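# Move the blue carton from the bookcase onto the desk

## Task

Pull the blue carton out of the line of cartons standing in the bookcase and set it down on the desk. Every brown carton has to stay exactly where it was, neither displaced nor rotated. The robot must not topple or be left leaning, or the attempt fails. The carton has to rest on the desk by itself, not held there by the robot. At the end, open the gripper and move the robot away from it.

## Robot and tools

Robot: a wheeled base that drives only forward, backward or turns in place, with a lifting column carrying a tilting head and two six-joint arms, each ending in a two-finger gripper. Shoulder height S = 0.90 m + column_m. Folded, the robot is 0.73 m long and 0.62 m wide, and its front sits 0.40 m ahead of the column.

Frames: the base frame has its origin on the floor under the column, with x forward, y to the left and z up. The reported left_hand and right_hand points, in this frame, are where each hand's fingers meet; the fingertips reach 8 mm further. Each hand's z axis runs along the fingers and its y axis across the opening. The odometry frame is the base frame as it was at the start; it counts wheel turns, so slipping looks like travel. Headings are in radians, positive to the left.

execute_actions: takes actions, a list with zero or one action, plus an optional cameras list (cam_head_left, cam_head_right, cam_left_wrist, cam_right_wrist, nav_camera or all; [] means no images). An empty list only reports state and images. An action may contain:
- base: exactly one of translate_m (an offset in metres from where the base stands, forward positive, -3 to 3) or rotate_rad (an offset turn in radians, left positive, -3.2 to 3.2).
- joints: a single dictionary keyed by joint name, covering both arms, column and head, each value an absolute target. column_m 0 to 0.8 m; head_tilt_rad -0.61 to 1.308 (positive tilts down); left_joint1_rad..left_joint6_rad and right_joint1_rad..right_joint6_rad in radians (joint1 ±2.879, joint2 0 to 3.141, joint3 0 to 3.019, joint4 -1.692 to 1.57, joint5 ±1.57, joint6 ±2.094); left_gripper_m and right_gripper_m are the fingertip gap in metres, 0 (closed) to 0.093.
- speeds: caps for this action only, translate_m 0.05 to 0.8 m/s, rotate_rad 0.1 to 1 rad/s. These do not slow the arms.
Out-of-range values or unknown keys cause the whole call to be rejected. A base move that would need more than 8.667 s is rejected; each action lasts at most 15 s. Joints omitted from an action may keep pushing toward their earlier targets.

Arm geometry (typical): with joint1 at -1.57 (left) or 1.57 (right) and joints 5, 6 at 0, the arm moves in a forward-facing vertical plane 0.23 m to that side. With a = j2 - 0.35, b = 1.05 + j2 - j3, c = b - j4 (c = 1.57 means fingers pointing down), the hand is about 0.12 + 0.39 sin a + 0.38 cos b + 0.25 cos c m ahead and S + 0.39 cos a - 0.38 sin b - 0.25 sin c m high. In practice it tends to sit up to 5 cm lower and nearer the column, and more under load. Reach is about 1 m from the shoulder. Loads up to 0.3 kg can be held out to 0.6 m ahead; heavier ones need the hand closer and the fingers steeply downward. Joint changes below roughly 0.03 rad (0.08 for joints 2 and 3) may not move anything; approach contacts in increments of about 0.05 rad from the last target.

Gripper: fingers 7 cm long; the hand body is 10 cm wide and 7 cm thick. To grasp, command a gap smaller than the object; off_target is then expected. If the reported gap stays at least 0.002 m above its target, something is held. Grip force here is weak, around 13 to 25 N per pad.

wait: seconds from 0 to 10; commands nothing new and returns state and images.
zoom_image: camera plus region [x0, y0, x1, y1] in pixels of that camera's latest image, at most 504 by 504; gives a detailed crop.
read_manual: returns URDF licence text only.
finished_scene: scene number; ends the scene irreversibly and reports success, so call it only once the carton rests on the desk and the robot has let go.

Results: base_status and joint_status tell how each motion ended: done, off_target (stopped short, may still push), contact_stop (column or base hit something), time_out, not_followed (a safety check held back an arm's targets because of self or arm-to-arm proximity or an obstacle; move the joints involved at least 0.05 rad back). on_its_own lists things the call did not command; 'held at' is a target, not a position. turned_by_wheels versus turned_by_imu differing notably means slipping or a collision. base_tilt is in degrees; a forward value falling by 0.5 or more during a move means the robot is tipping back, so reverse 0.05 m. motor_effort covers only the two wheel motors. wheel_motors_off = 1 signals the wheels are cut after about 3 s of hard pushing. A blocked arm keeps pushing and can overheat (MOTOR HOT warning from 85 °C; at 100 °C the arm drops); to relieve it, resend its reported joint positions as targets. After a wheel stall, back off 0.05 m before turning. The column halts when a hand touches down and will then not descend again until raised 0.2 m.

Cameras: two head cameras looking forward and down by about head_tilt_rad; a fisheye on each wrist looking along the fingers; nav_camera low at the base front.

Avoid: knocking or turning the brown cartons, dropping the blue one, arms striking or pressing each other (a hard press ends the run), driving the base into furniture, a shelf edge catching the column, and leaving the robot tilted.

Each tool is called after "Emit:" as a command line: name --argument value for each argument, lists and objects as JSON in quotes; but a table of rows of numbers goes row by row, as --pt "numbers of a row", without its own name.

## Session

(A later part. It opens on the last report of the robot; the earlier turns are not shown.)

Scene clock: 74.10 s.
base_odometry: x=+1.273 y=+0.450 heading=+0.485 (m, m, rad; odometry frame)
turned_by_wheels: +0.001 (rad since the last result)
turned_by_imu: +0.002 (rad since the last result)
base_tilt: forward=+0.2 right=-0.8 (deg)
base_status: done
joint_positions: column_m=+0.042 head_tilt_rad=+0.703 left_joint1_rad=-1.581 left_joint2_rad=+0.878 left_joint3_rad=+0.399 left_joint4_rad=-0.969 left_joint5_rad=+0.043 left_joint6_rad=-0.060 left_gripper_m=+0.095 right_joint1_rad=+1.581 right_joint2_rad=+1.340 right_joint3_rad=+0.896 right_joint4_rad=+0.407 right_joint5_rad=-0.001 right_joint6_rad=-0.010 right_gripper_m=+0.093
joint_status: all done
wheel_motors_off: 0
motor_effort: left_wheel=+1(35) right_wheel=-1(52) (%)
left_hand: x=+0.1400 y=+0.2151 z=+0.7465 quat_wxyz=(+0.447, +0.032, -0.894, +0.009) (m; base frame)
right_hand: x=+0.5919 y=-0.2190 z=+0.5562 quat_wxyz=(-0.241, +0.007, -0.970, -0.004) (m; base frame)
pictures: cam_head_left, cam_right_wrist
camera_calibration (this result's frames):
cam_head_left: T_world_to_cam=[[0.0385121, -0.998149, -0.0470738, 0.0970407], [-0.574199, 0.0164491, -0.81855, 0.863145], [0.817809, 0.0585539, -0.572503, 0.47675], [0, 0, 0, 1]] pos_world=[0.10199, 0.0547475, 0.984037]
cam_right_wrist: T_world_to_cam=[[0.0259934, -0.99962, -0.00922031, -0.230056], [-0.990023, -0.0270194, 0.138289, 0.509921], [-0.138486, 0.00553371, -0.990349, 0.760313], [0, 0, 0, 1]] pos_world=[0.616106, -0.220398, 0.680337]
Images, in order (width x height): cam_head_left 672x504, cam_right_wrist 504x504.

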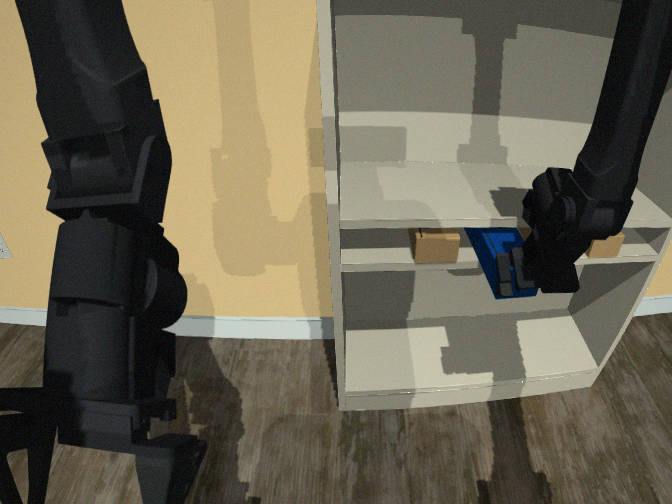

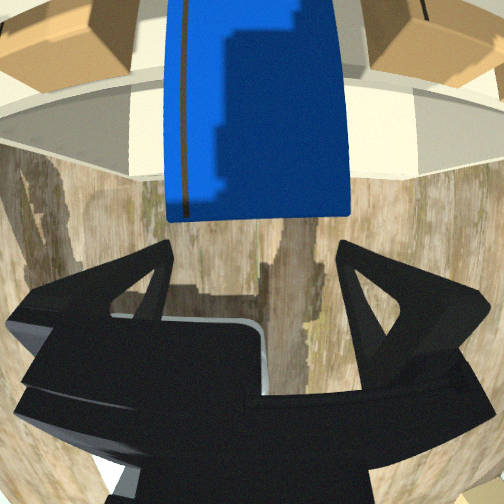

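Emit:
execute_actions --actions '[{"base":{"translate_m":0.085},"speeds":{"translate_m":0.05}}]' --cameras '["cam_right_wrist","cam_head_left"]'

Scene clock: 78.20 s.
base_odometry: x=+1.348 y=+0.490 heading=+0.486 (m, m, rad; odometry frame)
turned_by_wheels: +0.001 (rad since the last result)
turned_by_imu: +0.001 (rad since the last result)
base_tilt: forward=+0.4 right=-0.9 (deg)
base_status: done
joint_positions: column_m=+0.042 head_tilt_rad=+0.703 left_joint1_rad=-1.581 left_joint2_rad=+0.878 left_joint3_rad=+0.400 left_joint4_rad=-0.969 left_joint5_rad=+0.043 left_joint6_rad=-0.060 left_gripper_m=+0.095 right_joint1_rad=+1.581 right_joint2_rad=+1.340 right_joint3_rad=+0.897 right_joint4_rad=+0.407 right_joint5_rad=-0.001 right_joint6_rad=-0.010 right_gripper_m=+0.093
joint_status: not commanded
wheel_motors_off: 0
motor_effort: left_wheel=+1(31) right_wheel=+0(33) (%)
left_hand: x=+0.1402 y=+0.2151 z=+0.7465 quat_wxyz=(+0.446, +0.032, -0.894, +0.009) (m; base frame)
right_hand: x=+0.5926 y=-0.2190 z=+0.5563 quat_wxyz=(-0.242, +0.007, -0.970, -0.004) (m; base frame)
pictures: cam_head_left, cam_right_wrist
camera_calibration (this result's frames):
cam_head_left: T_world_to_cam=[[0.0385077, -0.998149, -0.0470775, 0.0970446], [-0.574276, 0.0164491, -0.818496, 0.863094], [0.817756, 0.0585539, -0.57258, 0.476831], [0, 0, 0, 1]] pos_world=[0.101986, 0.0547475, 0.984032]
cam_right_wrist: T_world_to_cam=[[0.0259934, -0.99962, -0.00919666, -0.230083], [-0.990181, -0.0270098, 0.137156, 0.511302], [-0.137352, 0.0055412, -0.990507, 0.759991], [0, 0, 0, 1]] pos_world=[0.616649, -0.220397, 0.680532]
Images, in order (width x height): cam_head_left 672x504, cam_right_wrist 504x504.

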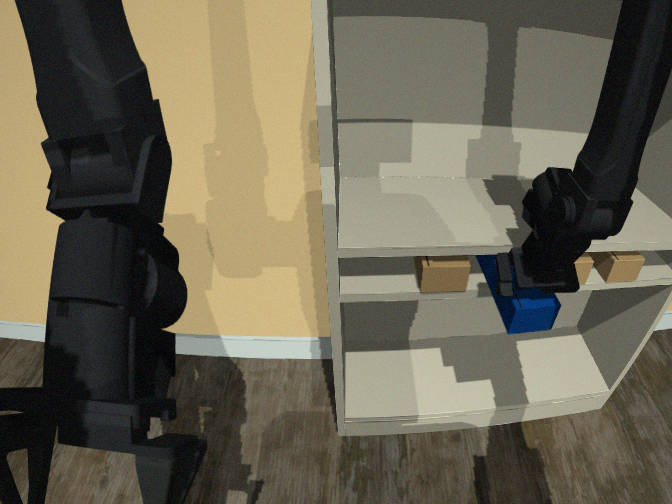

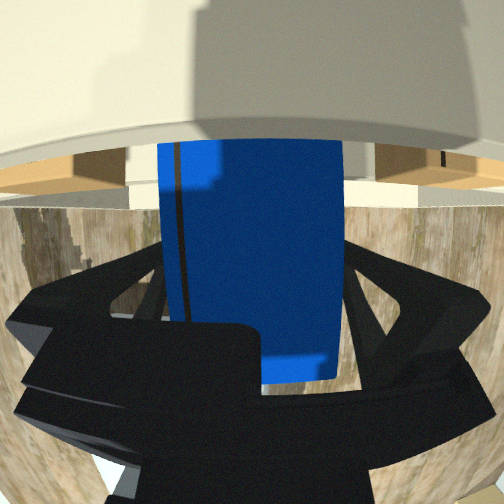

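Emit:
execute_actions --actions '[{"base":{"translate_m":0.025},"speeds":{"translate_m":0.05}}]' --cameras '["cam_right_wrist"]'

Emit:
execute_actions --actions '[{"joints":{"right_gripper_m":0.0}}]' --cameras '[]'

Emit:
execute_actions --actions '[{"base":{"translate_m":-0.1},"joints":{"column_m":0.05},"speeds":{"translate_m":0.05}}]' --cameras '["cam_right_wrist","cam_head_left"]'

Scene clock: 82.70 s.
base_odometry: x=+1.370 y=+0.501 heading=+0.486 (m, m, rad; odometry frame)
turned_by_wheels: +0.000 (rad since the last result)
turned_by_imu: +0.001 (rad since the last result)
base_tilt: forward=+0.4 right=-0.8 (deg)
base_status: done
joint_positions: column_m=+0.042 head_tilt_rad=+0.703 left_joint1_rad=-1.581 left_joint2_rad=+0.878 left_joint3_rad=+0.399 left_joint4_rad=-0.969 left_joint5_rad=+0.043 left_joint6_rad=-0.060 left_gripper_m=+0.095 right_joint1_rad=+1.581 right_joint2_rad=+1.340 right_joint3_rad=+0.897 right_joint4_rad=+0.407 right_joint5_rad=-0.001 right_joint6_rad=-0.010 right_gripper_m=+0.093
joint_status: not commanded
wheel_motors_off: 0
motor_effort: left_wheel=+0(26) right_wheel=+0(34) (%)
left_hand: x=+0.1401 y=+0.2151 z=+0.7466 quat_wxyz=(+0.446, +0.032, -0.894, +0.009) (m; base frame)
right_hand: x=+0.5926 y=-0.2190 z=+0.5563 quat_wxyz=(-0.242, +0.007, -0.970, -0.004) (m; base frame)
pictures: cam_right_wrist
camera_calibration (this result's frames):
cam_right_wrist: T_world_to_cam=[[0.0259934, -0.99962, -0.00919666, -0.230083], [-0.990181, -0.0270098, 0.137156, 0.511302], [-0.137352, 0.0055412, -0.990507, 0.759991], [0, 0, 0, 1]] pos_world=[0.616649, -0.220397, 0.680532]
Images, in order (width x height): cam_right_wrist 504x504.

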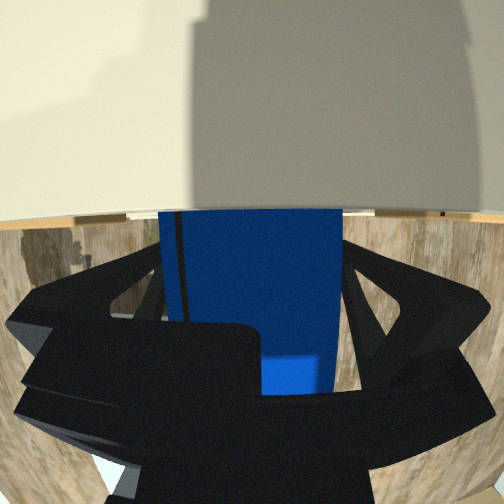

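Scene clock: 83.40 s.
base_odometry: x=+1.370 y=+0.501 heading=+0.486 (m, m, rad; odometry frame)
turned_by_wheels: +0.000 (rad since the last result)
turned_by_imu: +0.000 (rad since the last result)
base_tilt: forward=+0.3 right=-0.8 (deg)
base_status: not commanded
joint_positions: column_m=+0.042 head_tilt_rad=+0.703 left_joint1_rad=-1.581 left_joint2_rad=+0.878 left_joint3_rad=+0.399 left_joint4_rad=-0.969 left_joint5_rad=+0.043 left_joint6_rad=-0.060 left_gripper_m=+0.095 right_joint1_rad=+1.581 right_joint2_rad=+1.340 right_joint3_rad=+0.897 right_joint4_rad=+0.407 right_joint5_rad=-0.001 right_joint6_rad=-0.010 right_gripper_m=+0.085
joint_status: right_gripper_m off_target (ended at +0.085, target +0.000)
wheel_motors_off: 0
motor_effort: left_wheel=+1(1) right_wheel=+0(1) (%)
left_hand: x=+0.1401 y=+0.2151 z=+0.7466 quat_wxyz=(+0.446, +0.032, -0.894, +0.009) (m; base frame)
right_hand: x=+0.5926 y=-0.2190 z=+0.5563 quat_wxyz=(-0.242, +0.006, -0.970, -0.004) (m; base frame)
pictures: none
No camera images: the call's "cameras" was empty. Leave "cameras" out to get every camera's image.

Scene clock: 86.00 s.
base_odometry: x=+1.282 y=+0.455 heading=+0.485 (m, m, rad; odometry frame)
turned_by_wheels: -0.001 (rad since the last result)
turned_by_imu: -0.001 (rad since the last result)
base_tilt: forward=+0.4 right=-0.9 (deg)
base_status: done
joint_positions: column_m=+0.050 head_tilt_rad=+0.703 left_joint1_rad=-1.581 left_joint2_rad=+0.878 left_joint3_rad=+0.397 left_joint4_rad=-0.969 left_joint5_rad=+0.043 left_joint6_rad=-0.060 left_gripper_m=+0.095 right_joint1_rad=+1.581 right_joint2_rad=+1.340 right_joint3_rad=+0.896 right_joint4_rad=+0.407 right_joint5_rad=-0.001 right_joint6_rad=-0.010 right_gripper_m=+0.085
joint_status: all done
wheel_motors_off: 0
motor_effort: left_wheel=-1(26) right_wheel=+1(43) (%)
left_hand: x=+0.1390 y=+0.2151 z=+0.7548 quat_wxyz=(+0.447, +0.032, -0.894, +0.009) (m; base frame)
right_hand: x=+0.5917 y=-0.2190 z=+0.5640 quat_wxyz=(-0.241, +0.006, -0.971, -0.004) (m; base frame)
pictures: cam_head_left, cam_right_wrist
camera_calibration (this result's frames):
cam_head_left: T_world_to_cam=[[0.0385012, -0.998149, -0.0470828, 0.0974215], [-0.574389, 0.0164491, -0.818417, 0.86947], [0.817676, 0.0585539, -0.572693, 0.481466], [0, 0, 0, 1]] pos_world=[0.10198, 0.0547475, 0.991908]
cam_right_wrist: T_world_to_cam=[[0.0256563, -0.999627, -0.00940663, -0.229676], [-0.989979, -0.0267136, 0.138667, 0.508441], [-0.138866, 0.00575468, -0.990294, 0.768276], [0, 0, 0, 1]] pos_world=[0.615926, -0.220429, 0.688155]
Images, in order (width x height): cam_head_left 672x504, cam_right_wrist 504x504.

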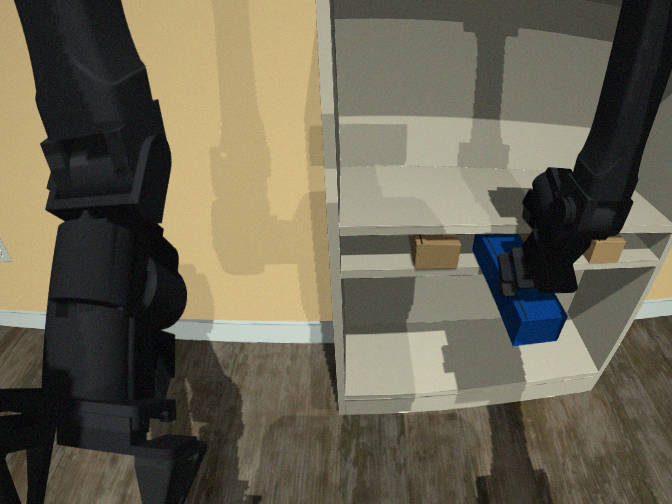

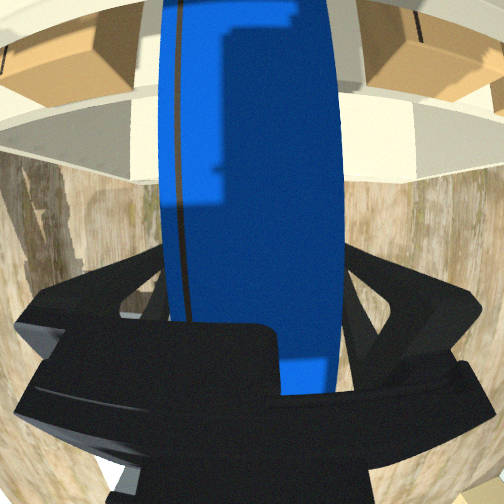

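Emit:
execute_actions --actions '[{"base":{"translate_m":-0.15},"speeds":{"translate_m":0.05}}]' --cameras '["cam_right_wrist","cam_head_left","nav_camera"]'

Scene clock: 91.30 s.
base_odometry: x=+1.149 y=+0.385 heading=+0.484 (m, m, rad; odometry frame)
turned_by_wheels: -0.001 (rad since the last result)
turned_by_imu: +0.000 (rad since the last result)
base_tilt: forward=+0.4 right=-0.8 (deg)
base_status: done
joint_positions: column_m=+0.050 head_tilt_rad=+0.704 left_joint1_rad=-1.581 left_joint2_rad=+0.878 left_joint3_rad=+0.397 left_joint4_rad=-0.969 left_joint5_rad=+0.043 left_joint6_rad=-0.060 left_gripper_m=+0.095 right_joint1_rad=+1.581 right_joint2_rad=+1.340 right_joint3_rad=+0.895 right_joint4_rad=+0.407 right_joint5_rad=-0.001 right_joint6_rad=-0.010 right_gripper_m=+0.085
joint_status: not commanded
wheel_motors_off: 0
motor_effort: left_wheel=+0(32) right_wheel=+1(33) (%)
left_hand: x=+0.1390 y=+0.2151 z=+0.7548 quat_wxyz=(+0.447, +0.032, -0.894, +0.009) (m; base frame)
right_hand: x=+0.5913 y=-0.2190 z=+0.5639 quat_wxyz=(-0.241, +0.006, -0.971, -0.004) (m; base frame)
pictures: cam_head_left, cam_right_wrist, nav_camera
camera_calibration (this result's frames):
cam_head_left: T_world_to_cam=[[0.0384997, -0.998149, -0.047084, 0.0974228], [-0.574415, 0.0164491, -0.818399, 0.869452], [0.817659, 0.0585539, -0.572718, 0.481493], [0, 0, 0, 1]] pos_world=[0.101978, 0.0547475, 0.991906]
cam_right_wrist: T_world_to_cam=[[0.0256562, -0.999626, -0.00942214, -0.229658], [-0.989872, -0.02672, 0.139422, 0.507514], [-0.139622, 0.00574968, -0.990188, 0.768489], [0, 0, 0, 1]] pos_world=[0.615564, -0.22043, 0.688026]
Images, in order (width x height): cam_head_left 672x504, cam_right_wrist 504x504, nav_camera 672x504.

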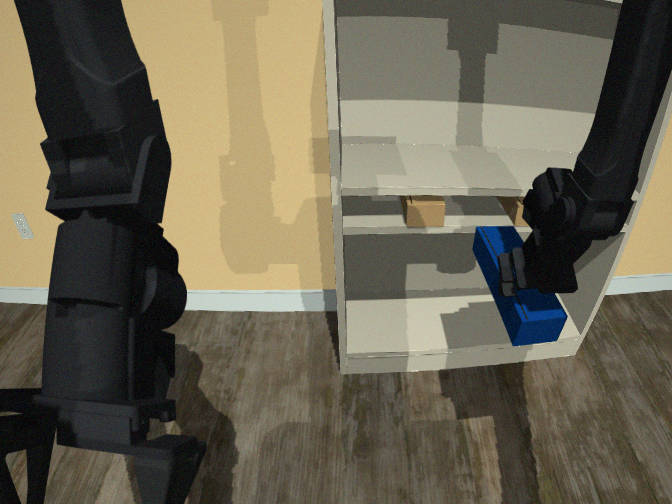

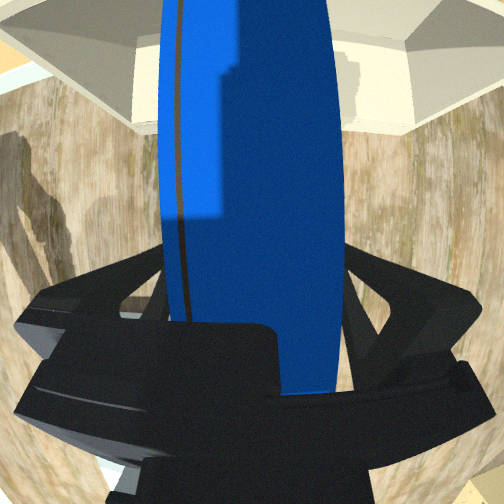

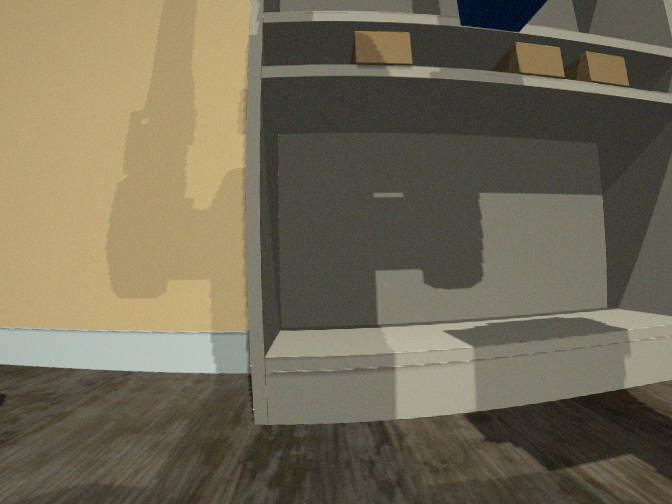

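Emit:
execute_actions --actions '[{"base":{"translate_m":-0.5},"joints":{"column_m":0.45,"head_tilt_rad":0.5},"speeds":{"translate_m":0.2}}]' --cameras '[]'

Emit:
execute_actions --actions '[{"base":{"rotate_rad":3.14},"speeds":{"rotate_rad":0.5}}]'

Scene clock: 99.63 s.
base_odometry: x=+0.707 y=+0.152 heading=+0.485 (m, m, rad; odometry frame)
turned_by_wheels: +0.001 (rad since the last result)
turned_by_imu: +0.001 (rad since the last result)
base_tilt: forward=+0.4 right=-0.8 (deg)
base_status: done
joint_positions: column_m=+0.450 head_tilt_rad=+0.518 left_joint1_rad=-1.581 left_joint2_rad=+0.878 left_joint3_rad=+0.397 left_joint4_rad=-0.969 left_joint5_rad=+0.043 left_joint6_rad=-0.060 left_gripper_m=+0.095 right_joint1_rad=+1.581 right_joint2_rad=+1.340 right_joint3_rad=+0.895 right_joint4_rad=+0.407 right_joint5_rad=-0.001 right_joint6_rad=-0.010 right_gripper_m=+0.085
joint_status: all done
wheel_motors_off: 0
motor_effort: left_wheel=+2(45) right_wheel=-1(32) (%)
left_hand: x=+0.1390 y=+0.2151 z=+1.1548 quat_wxyz=(+0.447, +0.032, -0.894, +0.009) (m; base frame)
right_hand: x=+0.5913 y=-0.2190 z=+0.9639 quat_wxyz=(-0.241, +0.006, -0.971, -0.004) (m; base frame)
pictures: none
No camera images: the call's "cameras" was empty. Leave "cameras" out to get every camera's image.

Scene clock: 106.70 s.
base_odometry: x=+0.707 y=+0.152 heading=-2.658 (m, m, rad; odometry frame)
turned_by_wheels: +3.140 (rad since the last result)
turned_by_imu: +3.144 (rad since the last result)
base_tilt: forward=+0.3 right=-0.9 (deg)
base_status: done
joint_positions: column_m=+0.450 head_tilt_rad=+0.518 left_joint1_rad=-1.581 left_joint2_rad=+0.878 left_joint3_rad=+0.397 left_joint4_rad=-0.969 left_joint5_rad=+0.043 left_joint6_rad=-0.060 left_gripper_m=+0.095 right_joint1_rad=+1.580 right_joint2_rad=+1.340 right_joint3_rad=+0.895 right_joint4_rad=+0.407 right_joint5_rad=-0.001 right_joint6_rad=-0.010 right_gripper_m=+0.085
joint_status: not commanded
wheel_motors_off: 0
motor_effort: left_wheel=+0(30) right_wheel=+0(41) (%)
left_hand: x=+0.1390 y=+0.2151 z=+1.1548 quat_wxyz=(+0.447, +0.032, -0.894, +0.009) (m; base frame)
right_hand: x=+0.5913 y=-0.2197 z=+0.9639 quat_wxyz=(-0.241, +0.006, -0.971, -0.004) (m; base frame)
pictures: cam_head_left, cam_head_right, cam_left_wrist, cam_right_wrist, nav_camera
camera_calibration (this result's frames):
cam_head_left: T_world_to_cam=[[0.0465327, -0.998149, -0.0391643, 0.104482], [-0.413398, 0.0164491, -0.910402, 1.32086], [0.90936, 0.0585539, -0.411868, 0.475024], [0, 0, 0, 1]] pos_world=[0.109213, 0.0547475, 1.40225]
cam_head_right: T_world_to_cam=[[0.0435085, -0.998763, -0.0240715, -0.0307249], [-0.402276, 0.00454085, -0.915507, 1.32981], [0.914484, 0.0495158, -0.40158, 0.461984], [0, 0, 0, 1]] pos_world=[0.11381, -0.0596009, 1.40224]
cam_left_wrist: T_world_to_cam=[[0.068982, -0.99738, -0.0217819, 0.230419], [-0.0250798, -0.0235608, 0.999408, -1.14239], [-0.997303, -0.0683948, -0.0266394, 0.308075], [0, 0, 0, 1]] pos_world=[0.262698, 0.22397, 1.15494]
cam_right_wrist: T_world_to_cam=[[0.0249061, -0.999657, -0.00809418, -0.227475], [-0.989892, -0.025792, 0.139457, 0.451913], [-0.139618, 0.00453904, -0.990195, 1.16429], [0, 0, 0, 1]] pos_world=[0.615566, -0.221026, 1.08801]
Images, in order (width x height): cam_head_left 672x504, cam_head_right 672x504, cam_left_wrist 504x504, cam_right_wrist 504x504, nav_camera 672x504.

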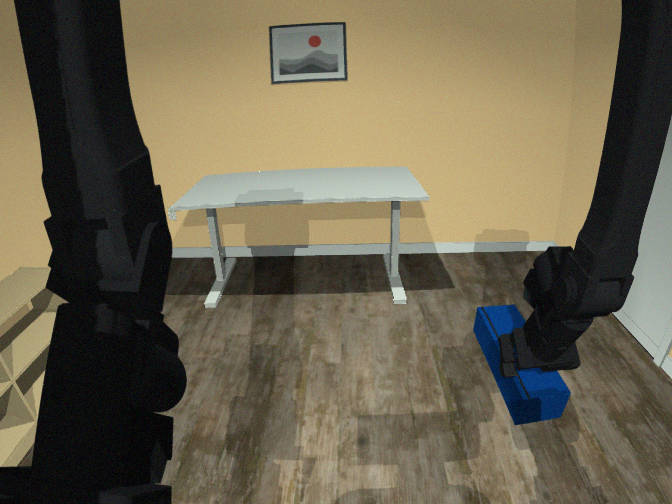

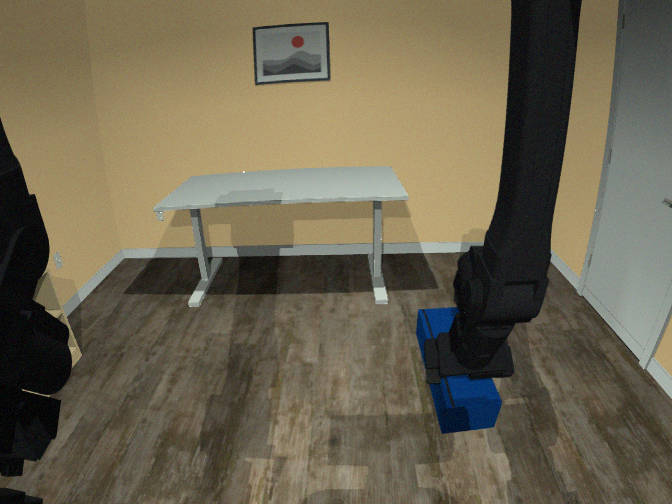

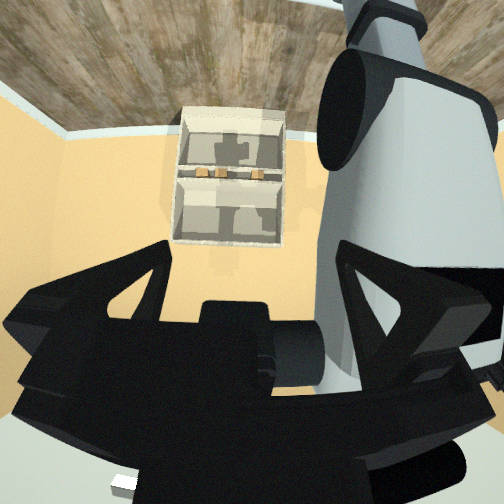

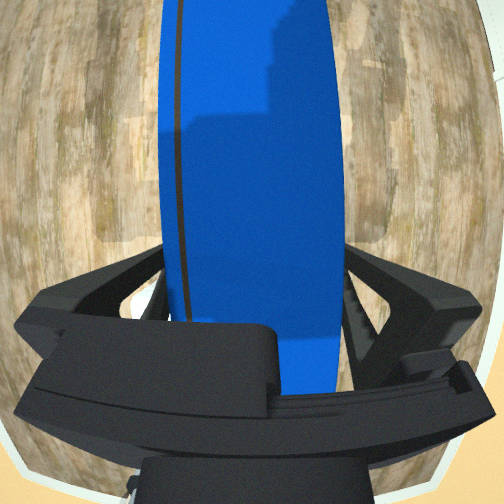

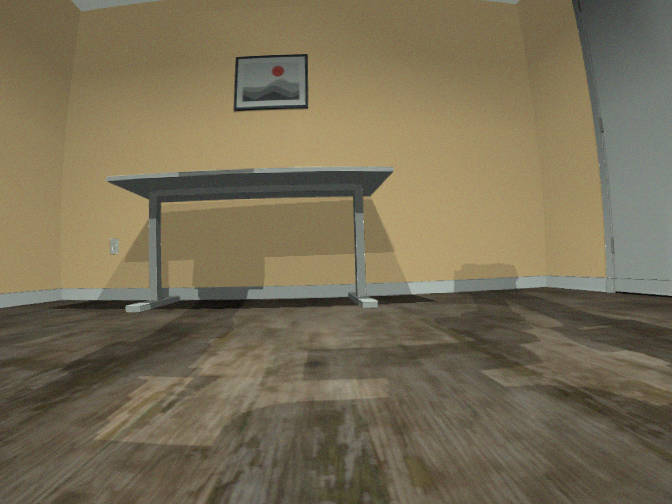

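Emit:
execute_actions --actions '[{"base":{"rotate_rad":0.2},"speeds":{"rotate_rad":0.5}}]' --cameras '[]'

Emit:
execute_actions --actions '[{"base":{"translate_m":1.75},"joints":{"head_tilt_rad":0.8,"column_m":0.33},"speeds":{"translate_m":0.5}}]' --cameras '["cam_head_left","cam_head_right","cam_right_wrist","nav_camera"]'

Scene clock: 110.53 s.
base_odometry: x=+0.707 y=+0.152 heading=-2.459 (m, m, rad; odometry frame)
turned_by_wheels: +0.200 (rad since the last result)
turned_by_imu: +0.201 (rad since the last result)
base_tilt: forward=+0.3 right=-0.8 (deg)
base_status: done
joint_positions: column_m=+0.450 head_tilt_rad=+0.518 left_joint1_rad=-1.581 left_joint2_rad=+0.878 left_joint3_rad=+0.397 left_joint4_rad=-0.969 left_joint5_rad=+0.043 left_joint6_rad=-0.060 left_gripper_m=+0.095 right_joint1_rad=+1.579 right_joint2_rad=+1.340 right_joint3_rad=+0.895 right_joint4_rad=+0.407 right_joint5_rad=-0.001 right_joint6_rad=-0.010 right_gripper_m=+0.085
joint_status: not commanded
wheel_motors_off: 0
motor_effort: left_wheel=+0(27) right_wheel=+1(27) (%)
left_hand: x=+0.1390 y=+0.2151 z=+1.1548 quat_wxyz=(+0.447, +0.032, -0.894, +0.009) (m; base frame)
right_hand: x=+0.5913 y=-0.2204 z=+0.9639 quat_wxyz=(-0.241, +0.006, -0.971, -0.003) (m; base frame)
pictures: none
No camera images: the call's "cameras" was empty. Leave "cameras" out to get every camera's image.

Scene clock: 115.50 s.
base_odometry: x=-0.651 y=-0.953 heading=-2.458 (m, m, rad; odometry frame)
turned_by_wheels: +0.000 (rad since the last result)
turned_by_imu: +0.003 (rad since the last result)
base_tilt: forward=+0.3 right=-0.8 (deg)
base_status: done
joint_positions: column_m=+0.330 head_tilt_rad=+0.802 left_joint1_rad=-1.581 left_joint2_rad=+0.877 left_joint3_rad=+0.399 left_joint4_rad=-0.969 left_joint5_rad=+0.043 left_joint6_rad=-0.060 left_gripper_m=+0.095 right_joint1_rad=+1.579 right_joint2_rad=+1.340 right_joint3_rad=+0.895 right_joint4_rad=+0.407 right_joint5_rad=-0.001 right_joint6_rad=-0.010 right_gripper_m=+0.085
joint_status: all done
wheel_motors_off: 0
motor_effort: left_wheel=+1(35) right_wheel=+0(52) (%)
left_hand: x=+0.1401 y=+0.2151 z=+1.0346 quat_wxyz=(+0.446, +0.032, -0.894, +0.009) (m; base frame)
right_hand: x=+0.5915 y=-0.2204 z=+0.8441 quat_wxyz=(-0.241, +0.006, -0.971, -0.003) (m; base frame)
pictures: cam_head_left, cam_head_right, cam_right_wrist, nav_camera
camera_calibration (this result's frames):
cam_head_left: T_world_to_cam=[[0.0336708, -0.998149, -0.0506498, 0.115546], [-0.652292, 0.0164491, -0.757789, 1.02283], [0.75722, 0.0585539, -0.650531, 0.747353], [0, 0, 0, 1]] pos_world=[0.0973861, 0.0547475, 1.26712]
cam_head_right: T_world_to_cam=[[0.0350041, -0.998763, -0.0353149, -0.0183882], [-0.643049, 0.00454085, -0.765811, 1.0351], [0.765024, 0.0495158, -0.642095, 0.737849], [0, 0, 0, 1]] pos_world=[0.101793, -0.0596009, 1.26581]
cam_right_wrist: T_world_to_cam=[[0.024334, -0.999679, -0.00709572, -0.229636], [-0.98996, -0.0250848, 0.139104, 0.469327], [-0.139238, 0.00363951, -0.990252, 1.04531], [0, 0, 0, 1]] pos_world=[0.615749, -0.221594, 0.968207]
Images, in order (width x height): cam_head_left 672x504, cam_head_right 672x504, cam_right_wrist 504x504, nav_camera 672x504.

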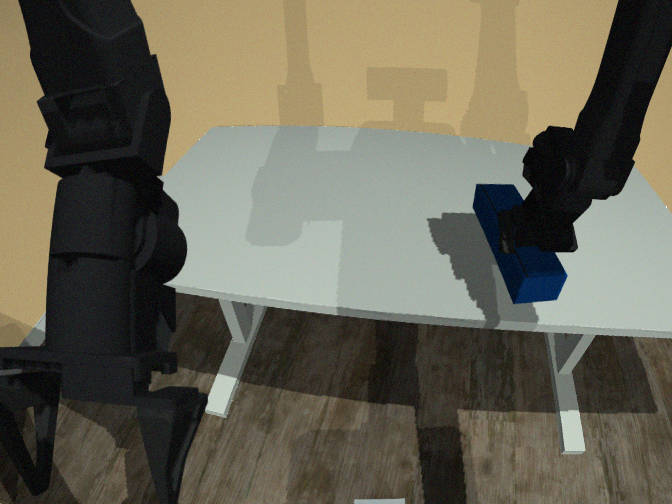

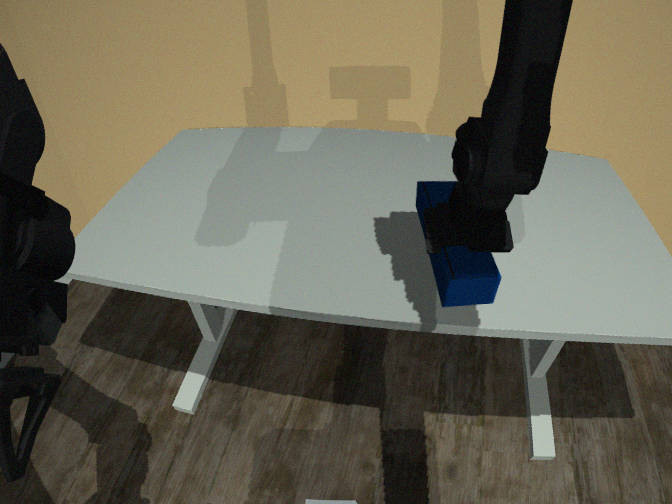

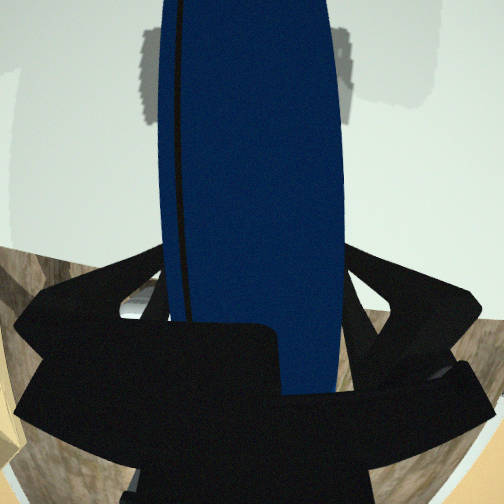

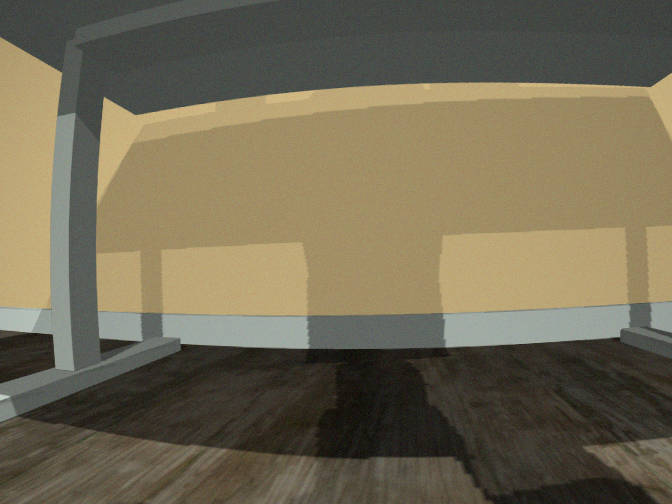

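Emit:
execute_actions --actions '[{"base":{"translate_m":0.18},"joints":{"column_m":0.275},"speeds":{"translate_m":0.2}}]' --cameras '["cam_head_left","cam_right_wrist"]'

Emit:
execute_actions --actions '[{"joints":{"column_m":0.255}}]' --cameras '["cam_head_left","cam_right_wrist"]'

Scene clock: 124.80 s.
base_odometry: x=-0.790 y=-1.066 heading=-2.458 (m, m, rad; odometry frame)
turned_by_wheels: +0.000 (rad since the last result)
turned_by_imu: +0.001 (rad since the last result)
base_tilt: forward=+0.5 right=-0.9 (deg)
base_status: done
joint_positions: column_m=+0.275 head_tilt_rad=+0.802 left_joint1_rad=-1.581 left_joint2_rad=+0.877 left_joint3_rad=+0.400 left_joint4_rad=-0.969 left_joint5_rad=+0.043 left_joint6_rad=-0.060 left_gripper_m=+0.095 right_joint1_rad=+1.579 right_joint2_rad=+1.340 right_joint3_rad=+0.896 right_joint4_rad=+0.407 right_joint5_rad=-0.001 right_joint6_rad=-0.010 right_gripper_m=+0.085
joint_status: all done
wheel_motors_off: 0
motor_effort: left_wheel=+0(29) right_wheel=+0(36) (%)
left_hand: x=+0.1403 y=+0.2151 z=+0.9795 quat_wxyz=(+0.446, +0.032, -0.894, +0.009) (m; base frame)
right_hand: x=+0.5919 y=-0.2204 z=+0.7892 quat_wxyz=(-0.241, +0.006, -0.970, -0.003) (m; base frame)
pictures: cam_head_left, cam_right_wrist
camera_calibration (this result's frames):
cam_head_left: T_world_to_cam=[[0.0336625, -0.998149, -0.0506554, 0.112768], [-0.652417, 0.0164491, -0.757682, 0.981025], [0.757113, 0.0585539, -0.650655, 0.711735], [0, 0, 0, 1]] pos_world=[0.097378, 0.0547475, 1.21211]
cam_right_wrist: T_world_to_cam=[[0.0243339, -0.999679, -0.00708035, -0.230048], [-0.990066, -0.0250798, 0.138349, 0.478074], [-0.138482, 0.00364344, -0.990358, 0.990656], [0, 0, 0, 1]] pos_world=[0.616111, -0.221593, 0.913335]
Images, in order (width x height): cam_head_left 672x504, cam_right_wrist 504x504.

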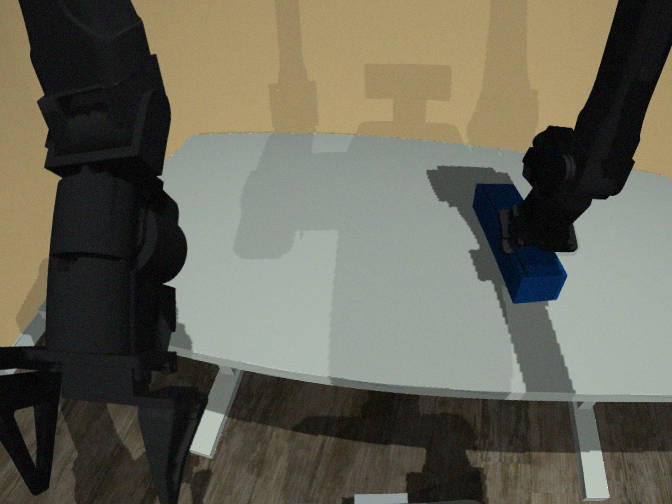

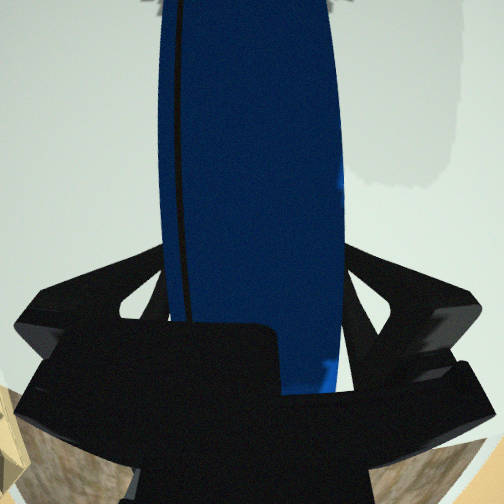

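Scene clock: 125.67 s.
base_odometry: x=-0.790 y=-1.066 heading=-2.458 (m, m, rad; odometry frame)
turned_by_wheels: +0.000 (rad since the last result)
turned_by_imu: +0.000 (rad since the last result)
base_tilt: forward=+0.3 right=-0.7 (deg)
base_status: not commanded
joint_positions: column_m=+0.255 head_tilt_rad=+0.802 left_joint1_rad=-1.581 left_joint2_rad=+0.877 left_joint3_rad=+0.400 left_joint4_rad=-0.969 left_joint5_rad=+0.043 left_joint6_rad=-0.060 left_gripper_m=+0.095 right_joint1_rad=+1.579 right_joint2_rad=+1.340 right_joint3_rad=+0.896 right_joint4_rad=+0.407 right_joint5_rad=-0.001 right_joint6_rad=-0.010 right_gripper_m=+0.085
joint_status: all done
wheel_motors_off: 0
motor_effort: left_wheel=+0(2) right_wheel=-1(0) (%)
left_hand: x=+0.1403 y=+0.2151 z=+0.9595 quat_wxyz=(+0.446, +0.032, -0.894, +0.009) (m; base frame)
right_hand: x=+0.5919 y=-0.2204 z=+0.7691 quat_wxyz=(-0.241, +0.006, -0.970, -0.003) (m; base frame)
pictures: cam_head_left, cam_right_wrist
camera_calibration (this result's frames):
cam_head_left: T_world_to_cam=[[0.0336625, -0.998149, -0.0506554, 0.111753], [-0.652416, 0.0164491, -0.757682, 0.965849], [0.757113, 0.0585539, -0.650655, 0.698702], [0, 0, 0, 1]] pos_world=[0.097378, 0.0547475, 1.19208]
cam_right_wrist: T_world_to_cam=[[0.0243339, -0.999679, -0.00708035, -0.230189], [-0.990066, -0.0250798, 0.138349, 0.480845], [-0.138482, 0.00364344, -0.990358, 0.970819], [0, 0, 0, 1]] pos_world=[0.616111, -0.221593, 0.893304]
Images, in order (width x height): cam_head_left 672x504, cam_right_wrist 504x504.

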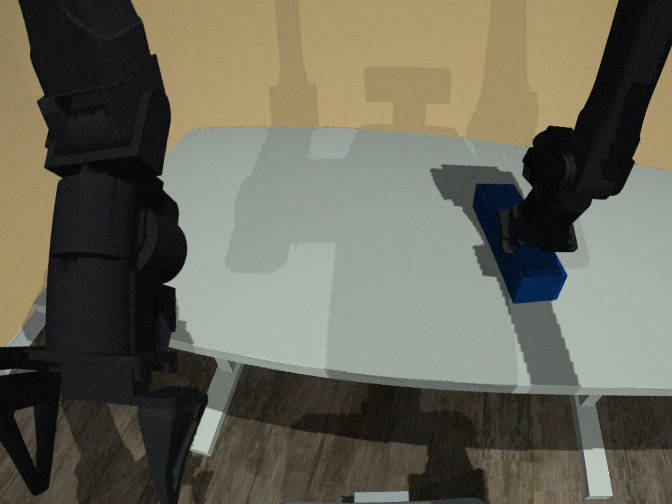

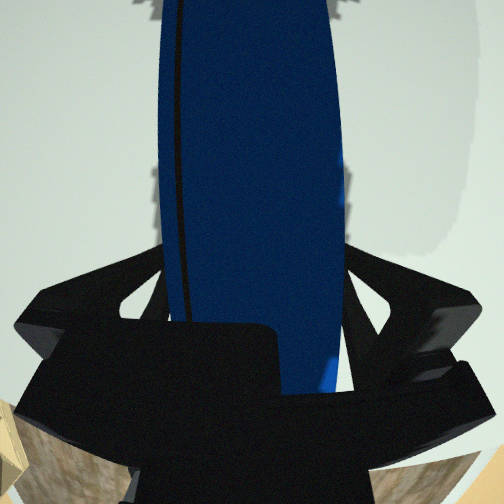

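Emit:
execute_actions --actions '[{"joints":{"column_m":0.24}}]' --cameras '["cam_right_wrist"]'

Emit:
execute_actions --actions '[{"joints":{"column_m":0.225}}]' --cameras '["cam_head_left","cam_right_wrist"]'

Scene clock: 127.93 s.
base_odometry: x=-0.790 y=-1.066 heading=-2.458 (m, m, rad; odometry frame)
turned_by_wheels: +0.000 (rad since the last result)
turned_by_imu: +0.000 (rad since the last result)
base_tilt: forward=+0.4 right=-0.7 (deg)
base_status: not commanded
joint_positions: column_m=+0.240 head_tilt_rad=+0.802 left_joint1_rad=-1.581 left_joint2_rad=+0.877 left_joint3_rad=+0.400 left_joint4_rad=-0.969 left_joint5_rad=+0.043 left_joint6_rad=-0.060 left_gripper_m=+0.095 right_joint1_rad=+1.579 right_joint2_rad=+1.328 right_joint3_rad=+0.895 right_joint4_rad=+0.407 right_joint5_rad=+0.001 right_joint6_rad=-0.010 right_gripper_m=+0.085
joint_status: all done
wheel_motors_off: 0
motor_effort: left_wheel=+2(2) right_wheel=+0(0) (%)
left_hand: x=+0.1403 y=+0.2151 z=+0.9445 quat_wxyz=(+0.446, +0.032, -0.894, +0.009) (m; base frame)
right_hand: x=+0.5957 y=-0.2206 z=+0.7594 quat_wxyz=(-0.246, +0.006, -0.969, -0.003) (m; base frame)
pictures: cam_right_wrist
camera_calibration (this result's frames):
cam_right_wrist: T_world_to_cam=[[0.0234502, -0.999707, -0.00604934, -0.230831], [-0.991461, -0.0240323, 0.128167, 0.494679], [-0.128274, 0.00299216, -0.991734, 0.956484], [0, 0, 0, 1]] pos_world=[0.61856, -0.221737, 0.88378]
Images, in order (width x height): cam_right_wrist 504x504.

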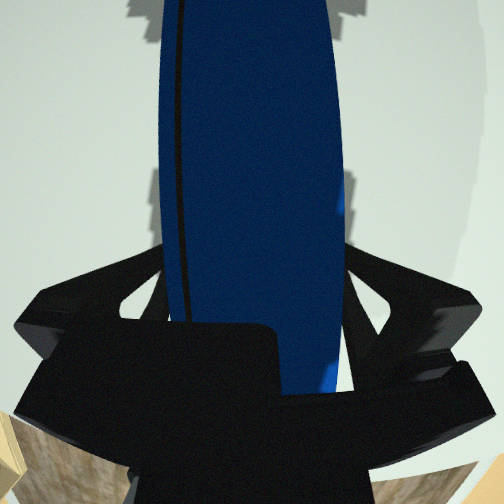

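Scene clock: 128.70 s.
base_odometry: x=-0.790 y=-1.066 heading=-2.458 (m, m, rad; odometry frame)
turned_by_wheels: +0.000 (rad since the last result)
turned_by_imu: +0.000 (rad since the last result)
base_tilt: forward=+0.4 right=-0.8 (deg)
base_status: not commanded
joint_positions: column_m=+0.225 head_tilt_rad=+0.802 left_joint1_rad=-1.581 left_joint2_rad=+0.877 left_joint3_rad=+0.400 left_joint4_rad=-0.969 left_joint5_rad=+0.043 left_joint6_rad=-0.060 left_gripper_m=+0.095 right_joint1_rad=+1.579 right_joint2_rad=+1.299 right_joint3_rad=+0.895 right_joint4_rad=+0.410 right_joint5_rad=+0.002 right_joint6_rad=-0.010 right_gripper_m=+0.085
joint_status: all done
wheel_motors_off: 0
motor_effort: left_wheel=+2(2) right_wheel=-1(1) (%)
left_hand: x=+0.1403 y=+0.2151 z=+0.9295 quat_wxyz=(+0.446, +0.032, -0.894, +0.009) (m; base frame)
right_hand: x=+0.6071 y=-0.2209 z=+0.7584 quat_wxyz=(-0.261, +0.005, -0.965, -0.002) (m; base frame)
pictures: cam_head_left, cam_right_wrist
camera_calibration (this result's frames):
cam_head_left: T_world_to_cam=[[0.0336625, -0.998149, -0.0506554, 0.110235], [-0.652417, 0.0164491, -0.757682, 0.943143], [0.757113, 0.0585539, -0.650655, 0.679203], [0, 0, 0, 1]] pos_world=[0.097378, 0.0547475, 1.16211]
cam_right_wrist: T_world_to_cam=[[0.0228252, -0.99973, -0.00445231, -0.232192], [-0.995041, -0.023149, 0.0967365, 0.532317], [-0.0968134, 0.00222219, -0.9953, 0.940421], [0, 0, 0, 1]] pos_world=[0.626022, -0.221896, 0.883473]
Images, in order (width x height): cam_head_left 672x504, cam_right_wrist 504x504.

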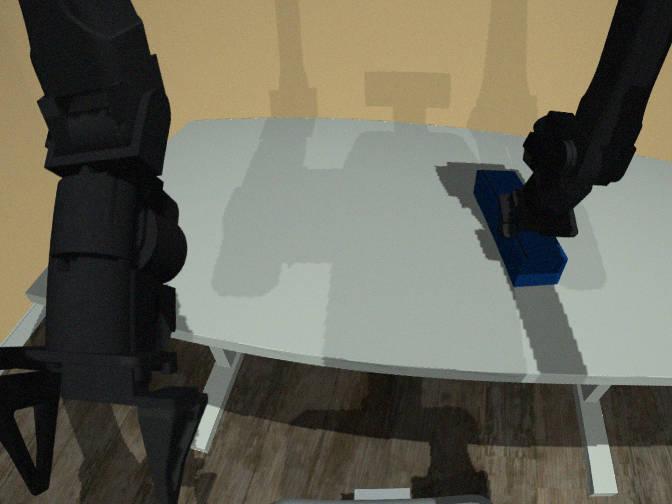

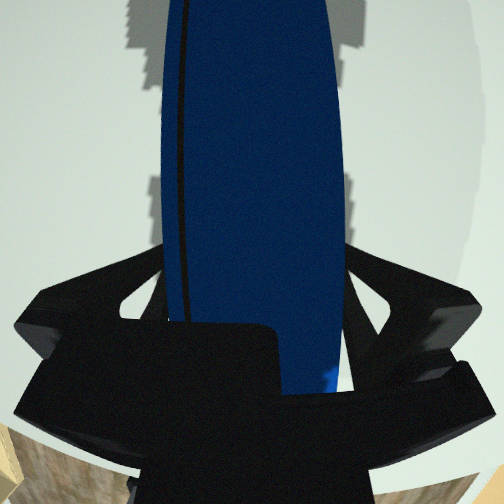

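Emit:
execute_actions --actions '[{"joints":{"right_gripper_m":0.093,"column_m":0.245}}]' --cameras '[]'

Emit:
execute_actions --actions '[{"joints":{"column_m":0.33}}]' --cameras '[]'

Emit:
execute_actions --actions '[{"base":{"translate_m":-0.4}}]' --cameras '["cam_head_left"]'

Emit:
finished_scene --scene 1

Scene clock: 133.13 s.
base_odometry: x=-0.790 y=-1.066 heading=-2.458 (m, m, rad; odometry frame)
turned_by_wheels: +0.000 (rad since the last result)
turned_by_imu: +0.001 (rad since the last result)
base_tilt: forward=+0.4 right=-1.0 (deg)
base_status: not commanded
joint_positions: column_m=+0.245 head_tilt_rad=+0.802 left_joint1_rad=-1.581 left_joint2_rad=+0.877 left_joint3_rad=+0.400 left_joint4_rad=-0.969 left_joint5_rad=+0.043 left_joint6_rad=-0.060 left_gripper_m=+0.095 right_joint1_rad=+1.579 right_joint2_rad=+1.327 right_joint3_rad=+0.898 right_joint4_rad=+0.410 right_joint5_rad=+0.001 right_joint6_rad=-0.009 right_gripper_m=+0.093
joint_status: all done
wheel_motors_off: 0
motor_effort: left_wheel=+2(2) right_wheel=-1(1) (%)
left_hand: x=+0.1403 y=+0.2151 z=+0.9494 quat_wxyz=(+0.446, +0.032, -0.894, +0.009) (m; base frame)
right_hand: x=+0.5990 y=-0.2207 z=+0.7659 quat_wxyz=(-0.250, +0.005, -0.968, -0.002) (m; base frame)
pictures: none
No camera images: the call's "cameras" was empty. Leave "cameras" out to get every camera's image.

Scene clock: 134.83 s.
base_odometry: x=-0.790 y=-1.066 heading=-2.458 (m, m, rad; odometry frame)
turned_by_wheels: +0.000 (rad since the last result)
turned_by_imu: +0.000 (rad since the last result)
base_tilt: forward=+0.4 right=-0.9 (deg)
base_status: not commanded
joint_positions: column_m=+0.330 head_tilt_rad=+0.802 left_joint1_rad=-1.581 left_joint2_rad=+0.877 left_joint3_rad=+0.400 left_joint4_rad=-0.969 left_joint5_rad=+0.043 left_joint6_rad=-0.060 left_gripper_m=+0.095 right_joint1_rad=+1.579 right_joint2_rad=+1.328 right_joint3_rad=+0.898 right_joint4_rad=+0.410 right_joint5_rad=+0.001 right_joint6_rad=-0.009 right_gripper_m=+0.093
joint_status: all done
wheel_motors_off: 0
motor_effort: left_wheel=+1(2) right_wheel=+0(2) (%)
left_hand: x=+0.1403 y=+0.2151 z=+1.0344 quat_wxyz=(+0.446, +0.032, -0.894, +0.009) (m; base frame)
right_hand: x=+0.5985 y=-0.2207 z=+0.8503 quat_wxyz=(-0.249, +0.005, -0.968, -0.002) (m; base frame)
pictures: none
No camera images: the call's "cameras" was empty. Leave "cameras" out to get every camera's image.

Scene clock: 137.07 s.
base_odometry: x=-0.480 y=-0.814 heading=-2.457 (m, m, rad; odometry frame)
turned_by_wheels: +0.001 (rad since the last result)
turned_by_imu: +0.000 (rad since the last result)
base_tilt: forward=+0.4 right=-0.9 (deg)
base_status: done
joint_positions: column_m=+0.330 head_tilt_rad=+0.803 left_joint1_rad=-1.581 left_joint2_rad=+0.877 left_joint3_rad=+0.397 left_joint4_rad=-0.969 left_joint5_rad=+0.043 left_joint6_rad=-0.060 left_gripper_m=+0.095 right_joint1_rad=+1.579 right_joint2_rad=+1.330 right_joint3_rad=+0.895 right_joint4_rad=+0.410 right_joint5_rad=+0.001 right_joint6_rad=-0.009 right_gripper_m=+0.093
joint_status: not commanded
wheel_motors_off: 0
motor_effort: left_wheel=-1(36) right_wheel=+0(47) (%)
left_hand: x=+0.1391 y=+0.2151 z=+1.0348 quat_wxyz=(+0.447, +0.032, -0.894, +0.009) (m; base frame)
right_hand: x=+0.5958 y=-0.2207 z=+0.8488 quat_wxyz=(-0.247, +0.005, -0.969, -0.002) (m; base frame)
pictures: cam_head_left
camera_calibration (this result's frames):
cam_head_left: T_world_to_cam=[[0.0336437, -0.998149, -0.0506678, 0.115564], [-0.652698, 0.0164491, -0.75744, 1.02229], [0.756871, 0.0585539, -0.650936, 0.747811], [0, 0, 0, 1]] pos_world=[0.0973599, 0.0547475, 1.26695]
Images, in order (width x height): cam_head_left 672x504.

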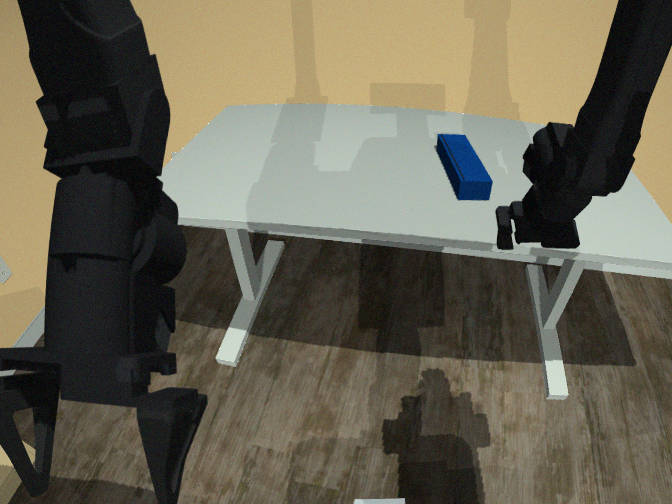

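The scene is finished: the task was done.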